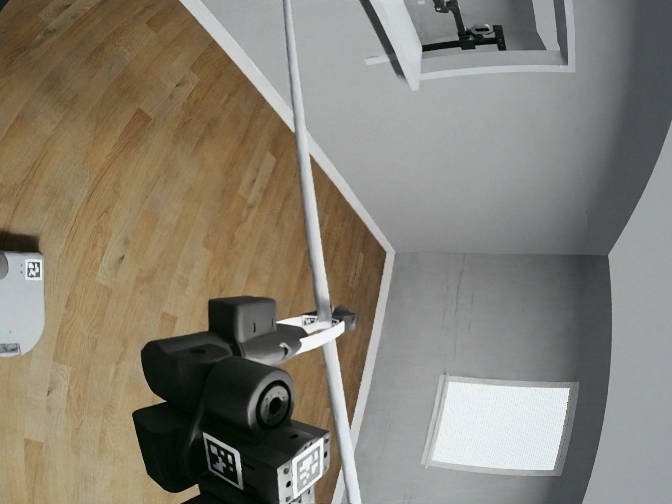

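>>> {"fn": "execute_actions", "kwargs": {
  "actions": [
    {"r1":{"base":{"translate_m":-1},"joints":{"wrist_roll_rad":1.72,"wrist_yaw_rad":0}}}
  ],
  "cameras": ["r1_nav_camera"]
}}

>>> {"fn": "execute_actions", "kwargs": {
  "actions": [
    {"r1":{"base":{"translate_m":-0.96},"joints":{"head_pan_rad":-2.8}}}
  ],
  "cameras": ["r1_nav_camera"]
}}

Scene clock: 163.73 s.
r1.base_odometry: x=-0.540 y=+0.053 heading=+0.360 (m, m, rad; r1's odometry frame)
r1.turned_by_wheels: +0.000 (rad since the last result)
r1.turned_by_imu: +0.003 (rad since the last result)
r1.base_tilt: forward=+0.3 right=-1.2 (deg)
r1.lidar_m: 2.40 2.29 2.10 2.12 2.12 1.95 1.97 2.45 2.68 2.70 2.60 2.38
r1.head_depth_mm: 2133 2298 2461 2645 2001 1613 - / 2194 2353 2579 2703 2013 1611 - / 2282 2458 2683 2799 2117 - - / 2376 2599 2804 2901 2067 1647 1334 / 2506 2695 2977 2925 1912 1614 1301 / 2591 2836 3139 2979 1939 1621 1313 / 2720 2940 3122 3026 2033 1637 1319
r1.base_status: done
r1.joint_positions: lift_m=+0.930 arm_m=+0.001 wrist_yaw_rad=-0.001 wrist_pitch_rad=-0.022 wrist_roll_rad=+1.720 gripper_m=-0.041 head_pan_rad=-1.563 head_tilt_rad=-0.507
r1.joint_status: all done
r1.on_its_own: wrist_pitch_rad is at rest, and its effort (+52) is outside its rest range (-20 to +32)
r1.motor_effort: left_wheel=-2(5) right_wheel=+2(4) lift_m=+21(21) arm_m=-2(3) wrist_yaw_rad=+0(8) wrist_pitch_rad=+52(53) wrist_roll_rad=+0(7) gripper_m=-22(23) head_pan_rad=-3(3) head_tilt_rad=+3(4) (%)
r1.hand_pose: x=-0.0215 y=-0.4016 z=+1.0386 quat_wxyz=(-0.074, -0.001, -0.997, -0.011) (m; r1's base frame)
r1.wrist_depth_mm: - - - 107 - - - / - - - 111 - - - / - - - - - - - / - - - 121 - - - / - - - 124 - - - / - - - 125 - - - / - - - - - - -
r2.base_odometry: x=-0.958 y=+1.294 heading=+2.010 (m, m, rad; r2's odometry frame)
r2.turned_by_wheels: +0.000 (rad since the last result)
r2.turned_by_imu: +0.000 (rad since the last result)
r2.base_tilt: forward=+1.3 right=-0.9 (deg)
r2.lidar_m: 0.39 0.41 0.57 1.66 2.18 3.03 3.90 3.72 2.74 1.42 0.55 0.40
r2.head_depth_mm: - - - - 3123 646 494 / - - - - 3129 640 494 / - - - - 3065 636 493 / - - - - 3032 634 490 / - - - - 3015 606 473 / 299 313 328 344 363 384 408 / 299 312 328 345 363 382 404
r2.base_status: not commanded
r2.joint_positions: lift_m=+0.950 arm_m=+0.025 wrist_yaw_rad=+0.085 wrist_pitch_rad=+0.060 wrist_roll_rad=+1.572 gripper_m=+0.100 head_pan_rad=-0.307 head_tilt_rad=-0.310
r2.joint_status: not commanded
r2.on_its_own: wrist_yaw_rad is held at +0.086, not at your +0.000, by its stall guard, which is not easing now
r2.motor_effort: left_wheel=+2(2) right_wheel=-1(1) lift_m=+31(31) arm_m=+3(3) wrist_yaw_rad=+1(1) wrist_pitch_rad=+7(8) wrist_roll_rad=-1(1) gripper_m=-1(1) head_pan_rad=+4(5) head_tilt_rad=+5(4) (%)
r2.hand_pose: x=+0.0005 y=-0.4261 z=+1.0797 quat_wxyz=(-0.001, +0.042, -0.999, +0.030) (m; r2's base frame)
r2.wrist_depth_mm: - - - - - - - / - - - - - - - / - - - - - - - / - - - - - - - / 755 - 984 - - - - / 771 828 844 820 809 774 777 / 736 - - - 665 448 625
pictures: r1_nav_camera (sideways: a quarter turn counterclockwise sets it upright)
camera_calibration (this result's frames):
r1_nav_camera: T_world_to_cam=[[0.0218763, -0.491767, 0.870452, -1.08768], [-0.998608, -0.0525496, -0.00459112, 0.0612041], [0.0479996, -0.86914, -0.492232, 0.598909], [0, 0, 0, 1]] pos_world=[0.0561659, -0.0111344, 1.24186]
Images, in order (width x height): r1_nav_camera 672x504.

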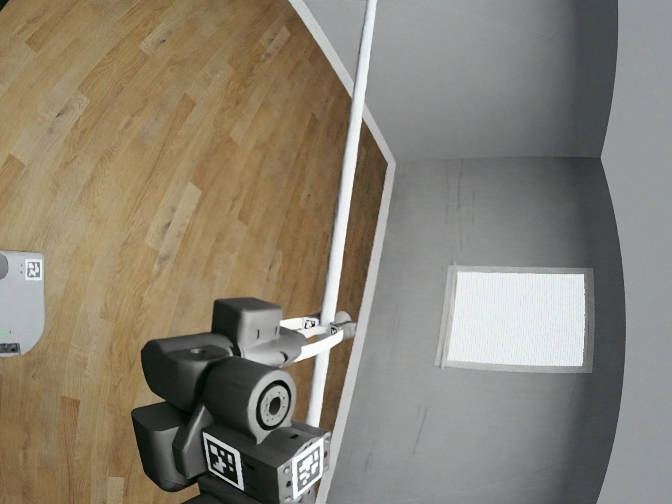

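Scene clock: 174.30 s.
r1.base_odometry: x=-1.438 y=-0.285 heading=+0.360 (m, m, rad; r1's odometry frame)
r1.turned_by_wheels: +0.000 (rad since the last result)
r1.turned_by_imu: +0.003 (rad since the last result)
r1.base_tilt: forward=+0.3 right=-1.3 (deg)
r1.lidar_m: 3.31 2.67 2.46 1.76 1.15 1.05 1.07 1.33 2.31 2.33 2.91 3.28
r1.head_depth_mm: 919 982 1054 1142 1250 1370 1244 / 988 1065 1155 1250 1370 1476 1285 / 1072 1154 1260 1385 1525 1589 1325 / 1162 1268 1393 1535 1730 1594 1360 / 1278 1406 1548 1724 1924 1593 1384 / 1404 1557 1766 1985 2071 1622 - / 1576 1786 2050 2371 2019 1704 -
r1.base_status: done
r1.joint_positions: lift_m=+0.930 arm_m=+0.001 wrist_yaw_rad=-0.001 wrist_pitch_rad=-0.022 wrist_roll_rad=+1.720 gripper_m=-0.041 head_pan_rad=-2.793 head_tilt_rad=-0.507
r1.joint_status: all done
r1.on_its_own: wrist_pitch_rad is at rest, and its effort (+52) is outside its rest range (-20 to +32)
r1.motor_effort: left_wheel=-2(6) right_wheel=+2(1) lift_m=+21(21) arm_m=-2(3) wrist_yaw_rad=+0(0) wrist_pitch_rad=+52(52) wrist_roll_rad=+0(0) gripper_m=-23(23) head_pan_rad=-3(39) head_tilt_rad=+4(3) (%)
r1.hand_pose: x=-0.0215 y=-0.4016 z=+1.0386 quat_wxyz=(-0.074, -0.001, -0.997, -0.011) (m; r1's base frame)
r1.wrist_depth_mm: - - - 108 - - - / - - - 110 - - - / - - - - - - - / - - - - - - - / - - - 123 - - - / - - - 125 - - - / - - - 135 - - -
r2.base_odometry: x=-0.958 y=+1.294 heading=+2.010 (m, m, rad; r2's odometry frame)
r2.turned_by_wheels: +0.000 (rad since the last result)
r2.turned_by_imu: +0.000 (rad since the last result)
r2.base_tilt: forward=+1.4 right=-0.9 (deg)
r2.lidar_m: 0.39 0.41 0.57 1.66 2.17 3.02 3.90 3.75 2.74 1.42 0.55 0.40
r2.head_depth_mm: - - - - 3087 644 496 / - - - - 3036 642 495 / - - - - 3037 636 493 / - - - - 3025 637 491 / - - - - 3087 607 474 / 299 313 328 345 364 384 409 / 299 313 327 345 362 382 404
r2.base_status: not commanded
r2.joint_positions: lift_m=+0.950 arm_m=+0.025 wrist_yaw_rad=+0.085 wrist_pitch_rad=+0.060 wrist_roll_rad=+1.572 gripper_m=+0.100 head_pan_rad=-0.307 head_tilt_rad=-0.310
r2.joint_status: not commanded
r2.on_its_own: wrist_yaw_rad is held at +0.086, not at your +0.000, by its stall guard, which is not easing now
r2.motor_effort: left_wheel=+1(2) right_wheel=-1(1) lift_m=+31(31) arm_m=+3(3) wrist_yaw_rad=+1(1) wrist_pitch_rad=+8(8) wrist_roll_rad=-1(2) gripper_m=-1(1) head_pan_rad=+4(4) head_tilt_rad=+4(4) (%)
r2.hand_pose: x=+0.0005 y=-0.4261 z=+1.0797 quat_wxyz=(-0.001, +0.042, -0.999, +0.030) (m; r2's base frame)
r2.wrist_depth_mm: - - - - - - - / - - - - - - - / - - - - - - - / - - - - - - - / 794 - - - - - - / 770 858 846 846 826 780 778 / 730 - - - 656 452 631
pictures: r1_nav_camera (sideways: a quarter turn counterclockwise sets it upright)
camera_calibration (this result's frames):
r1_nav_camera: T_world_to_cam=[[-0.456132, -0.185087, 0.870452, -1.08477], [-0.383506, 0.923527, -0.00459112, 0.057452], [-0.803036, -0.335918, -0.492232, 0.604101], [0, 0, 0, 1]] pos_world=[0.0123513, -0.0509067, 1.24186]
Images, in order (width x height): r1_nav_camera 672x504.

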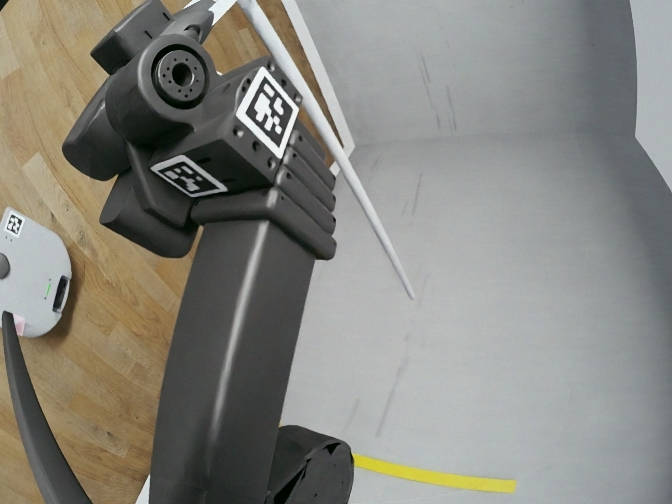

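Rack is low; rotate.

>>> {"fn": "execute_actions", "kwargs": {
  "actions": [
    {"r1":{"base":{"rotate_rad":-1.98},"joints":{"head_pan_rad":-1.57,"head_tilt_rad":-0.7,"wrist_roll_rad":1.65}}}
  ],
  "cameras": ["r1_nav_camera","r1_head_camera","r1_wrist_camera"]
}}

Scene clock: 178.57 s.
r1.base_odometry: x=-1.438 y=-0.285 heading=-1.620 (m, m, rad; r1's odometry frame)
r1.turned_by_wheels: -1.980 (rad since the last result)
r1.turned_by_imu: -1.957 (rad since the last result)
r1.base_tilt: forward=+0.3 right=-1.2 (deg)
r1.lidar_m: 2.31 2.39 3.22 3.28 3.39 2.58 2.47 1.53 1.10 1.06 1.09 1.46
r1.head_depth_mm: 866 959 1088 1210 1401 - - / 861 947 1073 1170 1441 - - / 854 956 1079 1166 - - - / 853 952 1073 1217 1420 1316 1171 / 851 936 1061 1154 1434 1387 1179 / 837 945 1068 1195 1432 1404 1187 / 845 937 1062 1189 1432 1408 1196
r1.base_status: done
r1.joint_positions: lift_m=+0.930 arm_m=+0.001 wrist_yaw_rad=-0.004 wrist_pitch_rad=-0.022 wrist_roll_rad=+1.649 gripper_m=-0.041 head_pan_rad=-1.577 head_tilt_rad=-0.691
r1.joint_status: all done
r1.on_its_own: wrist_pitch_rad is at rest, and its effort (+52) is outside its rest range (-20 to +32)
r1.motor_effort: left_wheel=+1(7) right_wheel=-2(7) lift_m=+21(21) arm_m=-3(2) wrist_yaw_rad=+3(2) wrist_pitch_rad=+52(52) wrist_roll_rad=+0(6) gripper_m=-23(24) head_pan_rad=+3(38) head_tilt_rad=-4(21) (%)
r1.hand_pose: x=-0.0224 y=-0.4016 z=+1.0386 quat_wxyz=(-0.039, -0.003, -0.999, -0.011) (m; r1's base frame)
r1.wrist_depth_mm: 756 762 758 95 776 763 792 / 766 784 777 100 775 776 771 / 769 805 789 107 823 823 793 / 794 800 803 113 804 803 797 / 816 821 811 118 815 779 803 / 828 820 827 123 825 814 849 / 827 825 850 140 822 854 817
r2.base_odometry: x=-0.958 y=+1.294 heading=+2.010 (m, m, rad; r2's odometry frame)
r2.turned_by_wheels: +0.000 (rad since the last result)
r2.turned_by_imu: +0.000 (rad since the last result)
r2.base_tilt: forward=+1.3 right=-0.9 (deg)
r2.lidar_m: 0.39 0.41 0.57 1.66 2.18 3.02 3.90 3.75 2.75 1.41 0.55 0.40
r2.head_depth_mm: - - - - 3123 644 495 / - - - - 3096 641 496 / - - - - 3038 637 492 / - - - - 2986 636 492 / - - - - 3031 609 474 / 299 313 328 345 363 383 408 / 299 312 327 345 363 382 405
r2.base_status: not commanded
r2.joint_positions: lift_m=+0.950 arm_m=+0.025 wrist_yaw_rad=+0.085 wrist_pitch_rad=+0.060 wrist_roll_rad=+1.572 gripper_m=+0.100 head_pan_rad=-0.307 head_tilt_rad=-0.310
r2.joint_status: not commanded
r2.on_its_own: wrist_yaw_rad is held at +0.086, not at your +0.000, by its stall guard, which is not easing now
r2.motor_effort: left_wheel=+2(1) right_wheel=-1(1) lift_m=+31(32) arm_m=+4(3) wrist_yaw_rad=+1(1) wrist_pitch_rad=+8(8) wrist_roll_rad=-1(0) gripper_m=-1(1) head_pan_rad=+5(4) head_tilt_rad=+5(4) (%)
r2.hand_pose: x=+0.0005 y=-0.4261 z=+1.0797 quat_wxyz=(-0.001, +0.042, -0.999, +0.030) (m; r2's base frame)
r2.wrist_depth_mm: - - - - - - - / - - - - - - - / - - - - - - - / - - - - - - - / 810 - 987 - - - - / 770 856 829 857 833 774 780 / 723 - - - 657 446 630
pictures: r1_head_camera (sideways: a quarter turn clockwise sets it upright), r1_nav_camera (sideways: a quarter turn counterclockwise sets it upright), r1_wrist_camera
camera_calibration (this result's frames):
r1_head_camera: T_world_to_cam=[[0.0628171, 0.591178, -0.804091, 1.06858], [0.997325, -0.00702145, 0.0727506, -0.0993774], [0.0373627, -0.806511, -0.590038, 0.720363], [0, 0, 0, 1]] pos_world=[0.00507183, -0.0514373, 1.29151]
r1_nav_camera: T_world_to_cam=[[0.0141132, -0.643184, 0.765582, -0.950908], [-0.999231, -0.0370767, -0.0127287, 0.0718], [0.0365721, -0.764813, -0.643213, 0.795403], [0, 0, 0, 1]] pos_world=[0.0560756, -0.000612335, 1.24053]
r1_wrist_camera: T_world_to_cam=[[0.0849165, -0.0274947, -0.996009, 1.02814], [0.988314, 0.129324, 0.0806905, 0.0282263], [0.126589, -0.991221, 0.0381552, -0.275618], [0, 0, 0, 1]] pos_world=[-0.0803124, -0.248581, 1.03228]
Images, in order (width x height): r1_head_camera 896x504, r1_nav_camera 672x504, r1_wrist_camera 644x364.

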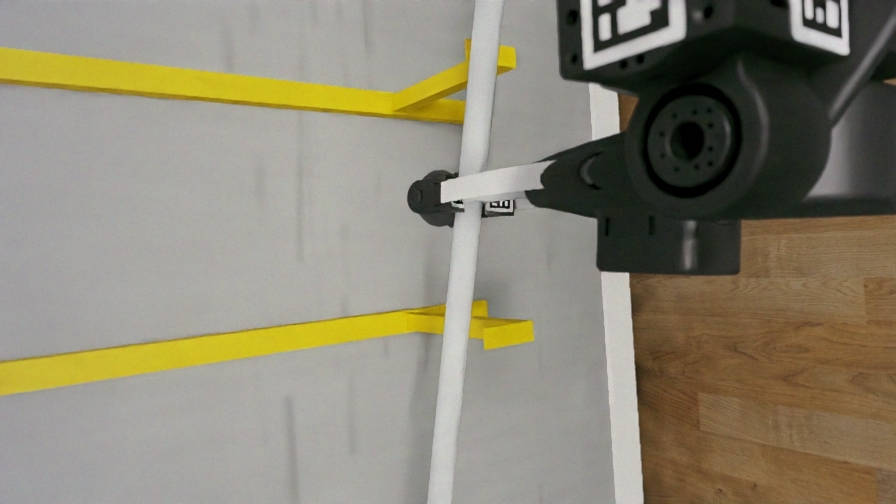

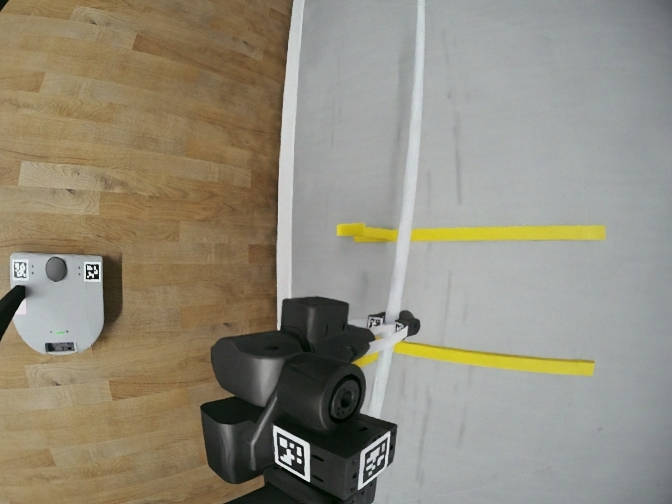

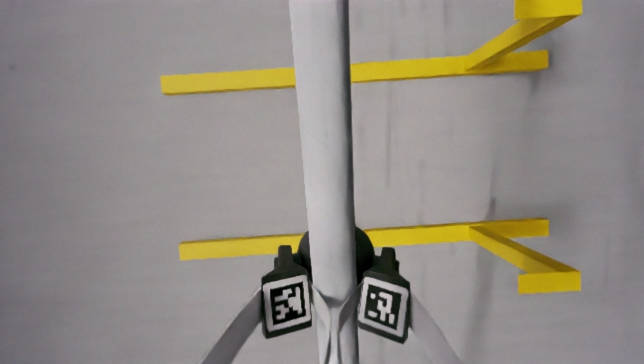

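>>> {"fn": "execute_actions", "kwargs": {
  "actions": [
    {"r1":{"base":{"translate_m":-0.05},"joints":{"arm_m":0.51,"lift_m":0.72,"wrist_yaw_rad":0.12}}}
  ],
  "cameras": []
}}

>>> {"fn": "execute_actions", "kwargs": {
  "actions": [
    {"r1":{"joints":{"lift_m":0.6}}}
  ],
  "cameras": ["r1_head_camera"]
}}

Scene clock: 183.93 s.
r1.base_odometry: x=-1.436 y=-0.235 heading=-1.620 (m, m, rad; r1's odometry frame)
r1.turned_by_wheels: +0.000 (rad since the last result)
r1.turned_by_imu: +0.002 (rad since the last result)
r1.base_tilt: forward=+0.3 right=-1.2 (deg)
r1.lidar_m: 2.37 2.43 3.31 3.28 3.39 2.52 2.41 1.54 1.10 1.06 1.09 1.46
r1.head_depth_mm: 863 967 1086 1255 1479 - - / 849 950 1067 1186 1488 1362 1156 / 861 957 1062 1312 1475 1376 1169 / 853 952 1062 1264 1459 1380 1172 / 853 944 1052 1211 1446 1395 1179 / 838 933 1057 1203 1433 1397 1190 / 844 942 1061 1219 1428 1412 1192
r1.base_status: done
r1.joint_positions: lift_m=+0.720 arm_m=+0.510 wrist_yaw_rad=+0.120 wrist_pitch_rad=-0.022 wrist_roll_rad=+1.649 gripper_m=-0.041 head_pan_rad=-1.577 head_tilt_rad=-0.691
r1.joint_status: all done
r1.on_its_own: wrist_pitch_rad is at rest, and its effort (+52) is outside its rest range (-20 to +32)
r1.motor_effort: left_wheel=+2(3) right_wheel=-2(8) lift_m=+21(20) arm_m=+3(3) wrist_yaw_rad=+0(5) wrist_pitch_rad=+52(52) wrist_roll_rad=+0(0) gripper_m=-23(23) head_pan_rad=+3(3) head_tilt_rad=-4(4) (%)
r1.hand_pose: x=+0.0092 y=-0.9085 z=+0.8286 quat_wxyz=(-0.038, +0.059, -0.997, -0.014) (m; r1's base frame)
r1.wrist_depth_mm: 269 270 271 111 277 274 277 / 275 280 281 113 284 283 286 / 283 289 294 117 293 292 298 / 297 299 295 121 305 307 303 / 305 309 312 123 312 317 318 / 316 321 321 125 324 326 326 / 327 331 334 132 336 339 334
r2.base_odometry: x=-0.958 y=+1.294 heading=+2.010 (m, m, rad; r2's odometry frame)
r2.turned_by_wheels: +0.000 (rad since the last result)
r2.turned_by_imu: +0.000 (rad since the last result)
r2.base_tilt: forward=+1.4 right=-1.0 (deg)
r2.lidar_m: 0.39 0.41 0.57 1.66 2.17 3.01 3.90 3.74 2.74 1.42 0.55 0.40
r2.head_depth_mm: - - - - 3127 644 496 / - - - - 3046 641 494 / - - - - 3068 638 492 / - - - - 3038 634 489 / - - - - 3037 608 473 / 299 313 328 345 363 384 408 / 299 313 327 345 363 383 404
r2.base_status: not commanded
r2.joint_positions: lift_m=+0.950 arm_m=+0.025 wrist_yaw_rad=+0.085 wrist_pitch_rad=+0.060 wrist_roll_rad=+1.572 gripper_m=+0.100 head_pan_rad=-0.307 head_tilt_rad=-0.310
r2.joint_status: not commanded
r2.on_its_own: wrist_yaw_rad is held at +0.086, not at your +0.000, by its stall guard, which is not easing now
r2.motor_effort: left_wheel=+2(2) right_wheel=-1(1) lift_m=+31(31) arm_m=+3(4) wrist_yaw_rad=+1(1) wrist_pitch_rad=+8(7) wrist_roll_rad=-1(1) gripper_m=-1(1) head_pan_rad=+4(4) head_tilt_rad=+4(5) (%)
r2.hand_pose: x=+0.0005 y=-0.4261 z=+1.0797 quat_wxyz=(-0.001, +0.042, -0.999, +0.030) (m; r2's base frame)
r2.wrist_depth_mm: - - - - - - - / - - - - - - - / - - - - - - - / - - - - - - - / 803 - - - - - - / 769 877 846 839 817 778 788 / 735 - - - 668 451 623
pictures: none
No camera images: the call's "cameras" was empty. Leave "cameras" out to get every camera's image.

Scene clock: 185.87 s.
r1.base_odometry: x=-1.436 y=-0.235 heading=-1.620 (m, m, rad; r1's odometry frame)
r1.turned_by_wheels: +0.000 (rad since the last result)
r1.turned_by_imu: +0.001 (rad since the last result)
r1.base_tilt: forward=+0.3 right=-1.2 (deg)
r1.lidar_m: 2.36 2.44 3.30 3.26 3.39 2.52 2.41 1.54 1.11 1.06 1.09 1.47
r1.head_depth_mm: 864 961 1089 1254 1489 1359 1175 / 848 947 1074 1141 1436 1333 1145 / 856 955 1082 1174 1497 1368 1167 / 852 953 1075 1218 1453 1379 1169 / 850 950 1071 1206 1450 1385 1180 / 839 938 1064 1176 1440 1393 1182 / 844 940 1057 1194 1437 1415 1193
r1.base_status: not commanded
r1.joint_positions: lift_m=+0.600 arm_m=+0.510 wrist_yaw_rad=+0.120 wrist_pitch_rad=-0.022 wrist_roll_rad=+1.649 gripper_m=-0.041 head_pan_rad=-1.577 head_tilt_rad=-0.691
r1.joint_status: all done
r1.on_its_own: wrist_pitch_rad is at rest, and its effort (+52) is outside its rest range (-20 to +32)
r1.motor_effort: left_wheel=+2(2) right_wheel=-2(2) lift_m=+21(23) arm_m=+3(3) wrist_yaw_rad=+0(0) wrist_pitch_rad=+52(52) wrist_roll_rad=+0(0) gripper_m=-23(23) head_pan_rad=+3(3) head_tilt_rad=-5(5) (%)
r1.hand_pose: x=+0.0092 y=-0.9085 z=+0.7087 quat_wxyz=(-0.038, +0.059, -0.997, -0.013) (m; r1's base frame)
r1.wrist_depth_mm: 273 270 271 111 278 277 278 / 274 281 277 113 286 283 286 / 290 286 289 117 289 295 296 / 294 294 300 122 300 304 305 / 306 309 311 123 309 316 319 / 318 318 321 124 329 323 328 / 331 332 334 132 337 331 341
r2.base_odometry: x=-0.958 y=+1.294 heading=+2.010 (m, m, rad; r2's odometry frame)
r2.turned_by_wheels: +0.000 (rad since the last result)
r2.turned_by_imu: +0.000 (rad since the last result)
r2.base_tilt: forward=+1.3 right=-0.9 (deg)
r2.lidar_m: 0.39 0.41 0.57 1.66 2.17 3.03 3.90 3.72 2.74 1.42 0.55 0.40
r2.head_depth_mm: 3994 - - - 3069 645 496 / - - - - 3022 642 494 / - - - - 3039 638 492 / - - - - 3025 634 491 / - - - - 2972 607 473 / 299 313 328 345 363 384 409 / 299 312 327 346 363 382 404
r2.base_status: not commanded
r2.joint_positions: lift_m=+0.950 arm_m=+0.025 wrist_yaw_rad=+0.085 wrist_pitch_rad=+0.060 wrist_roll_rad=+1.572 gripper_m=+0.100 head_pan_rad=-0.307 head_tilt_rad=-0.310
r2.joint_status: not commanded
r2.on_its_own: wrist_yaw_rad is held at +0.086, not at your +0.000, by its stall guard, which is not easing now
r2.motor_effort: left_wheel=+2(2) right_wheel=-1(1) lift_m=+32(31) arm_m=+3(4) wrist_yaw_rad=+1(1) wrist_pitch_rad=+7(7) wrist_roll_rad=-1(1) gripper_m=-1(1) head_pan_rad=+5(5) head_tilt_rad=+5(5) (%)
r2.hand_pose: x=+0.0005 y=-0.4261 z=+1.0797 quat_wxyz=(-0.001, +0.042, -0.999, +0.030) (m; r2's base frame)
r2.wrist_depth_mm: - - - - - - - / - - - - - - - / - - - - - - - / - - - - - - - / 812 - 979 - - - - / 779 863 825 818 792 764 767 / 746 - - - 651 450 627
pictures: r1_head_camera (sideways: a quarter turn clockwise sets it upright)
camera_calibration (this result's frames):
r1_head_camera: T_world_to_cam=[[0.0628079, 0.591284, -0.804014, 1.06848], [0.997326, -0.00701442, 0.0727505, -0.0993772], [0.0373765, -0.806433, -0.590143, 0.7205], [0, 0, 0, 1]] pos_world=[0.00507269, -0.051436, 1.2915]
Images, in order (width x height): r1_head_camera 896x504.

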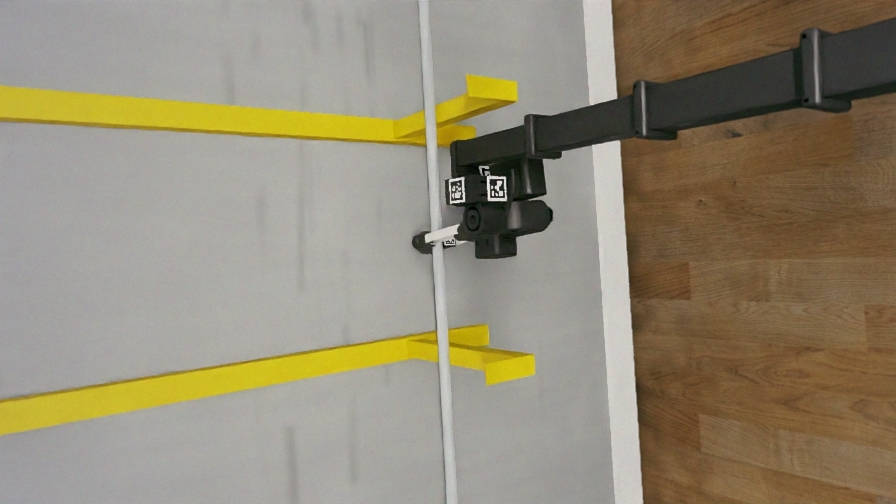

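>>> {"fn": "execute_actions", "kwargs": {
  "actions": [
    {"r1":{"joints":{"lift_m":0.572}}}
  ],
  "cameras": []
}}

Scene clock: 187.00 s.
r1.base_odometry: x=-1.436 y=-0.235 heading=-1.620 (m, m, rad; r1's odometry frame)
r1.turned_by_wheels: +0.000 (rad since the last result)
r1.turned_by_imu: +0.000 (rad since the last result)
r1.base_tilt: forward=+0.3 right=-1.2 (deg)
r1.lidar_m: 2.36 2.43 3.29 3.27 3.39 2.52 2.41 1.54 1.10 1.06 1.09 1.46
r1.head_depth_mm: 865 967 1094 1255 1490 1354 1177 / 849 943 1073 1138 1445 1356 1144 / 854 956 1077 1215 1511 1371 1166 / 851 954 1075 1204 1479 1375 1176 / 851 950 1068 1178 1453 1397 1180 / 837 937 1069 1200 1439 1404 1185 / 845 938 1068 1214 1431 1414 1198
r1.base_status: not commanded
r1.joint_positions: lift_m=+0.572 arm_m=+0.510 wrist_yaw_rad=+0.120 wrist_pitch_rad=+0.039 wrist_roll_rad=+1.649 gripper_m=-0.041 head_pan_rad=-1.577 head_tilt_rad=-0.692
r1.joint_status: all done
r1.on_its_own: wrist_pitch_rad moved +0.060 to your old target +0.080
r1.motor_effort: left_wheel=+2(2) right_wheel=-2(3) lift_m=+18(20) arm_m=+2(3) wrist_yaw_rad=+0(0) wrist_pitch_rad=+21(52) wrist_roll_rad=+0(1) gripper_m=-21(23) head_pan_rad=+3(3) head_tilt_rad=-4(5) (%)
r1.hand_pose: x=+0.0094 y=-0.9099 z=+0.6964 quat_wxyz=(-0.040, +0.061, -0.997, +0.017) (m; r1's base frame)
r1.wrist_depth_mm: 281 278 276 112 269 265 263 / 293 285 283 114 277 276 272 / 301 296 297 120 286 282 279 / 313 310 301 296 296 292 288 / 326 317 313 128 307 302 299 / 340 328 326 125 319 314 307 / 347 346 337 331 327 322 324
r2.base_odometry: x=-0.958 y=+1.294 heading=+2.010 (m, m, rad; r2's odometry frame)
r2.turned_by_wheels: +0.000 (rad since the last result)
r2.turned_by_imu: +0.000 (rad since the last result)
r2.base_tilt: forward=+1.3 right=-0.9 (deg)
r2.lidar_m: 0.39 0.41 0.57 1.65 2.17 3.02 3.91 3.75 2.75 1.42 0.54 0.40
r2.head_depth_mm: - - - - 3102 644 495 / - - - - 3135 640 494 / - - - - 3085 639 492 / - - - - 2998 635 490 / - - - - 3001 606 475 / 299 314 328 345 363 384 408 / 299 313 326 345 362 381 404
r2.base_status: not commanded
r2.joint_positions: lift_m=+0.950 arm_m=+0.025 wrist_yaw_rad=+0.085 wrist_pitch_rad=+0.060 wrist_roll_rad=+1.572 gripper_m=+0.100 head_pan_rad=-0.307 head_tilt_rad=-0.310
r2.joint_status: not commanded
r2.on_its_own: wrist_yaw_rad is held at +0.086, not at your +0.000, by its stall guard, which is not easing now
r2.motor_effort: left_wheel=+2(2) right_wheel=-1(1) lift_m=+31(31) arm_m=+3(3) wrist_yaw_rad=+1(1) wrist_pitch_rad=+8(8) wrist_roll_rad=-1(1) gripper_m=-1(1) head_pan_rad=+4(4) head_tilt_rad=+4(5) (%)
r2.hand_pose: x=+0.0005 y=-0.4261 z=+1.0797 quat_wxyz=(-0.001, +0.042, -0.999, +0.030) (m; r2's base frame)
r2.wrist_depth_mm: - - - - - - - / - - - - - - - / - - - - - - - / - - - - - - - / 789 - - 979 - - - / 772 878 825 826 800 763 775 / 742 - - - 657 447 617
pictures: none
No camera images: the call's "cameras" was empty. Leave "cameras" out to get every camera's image.


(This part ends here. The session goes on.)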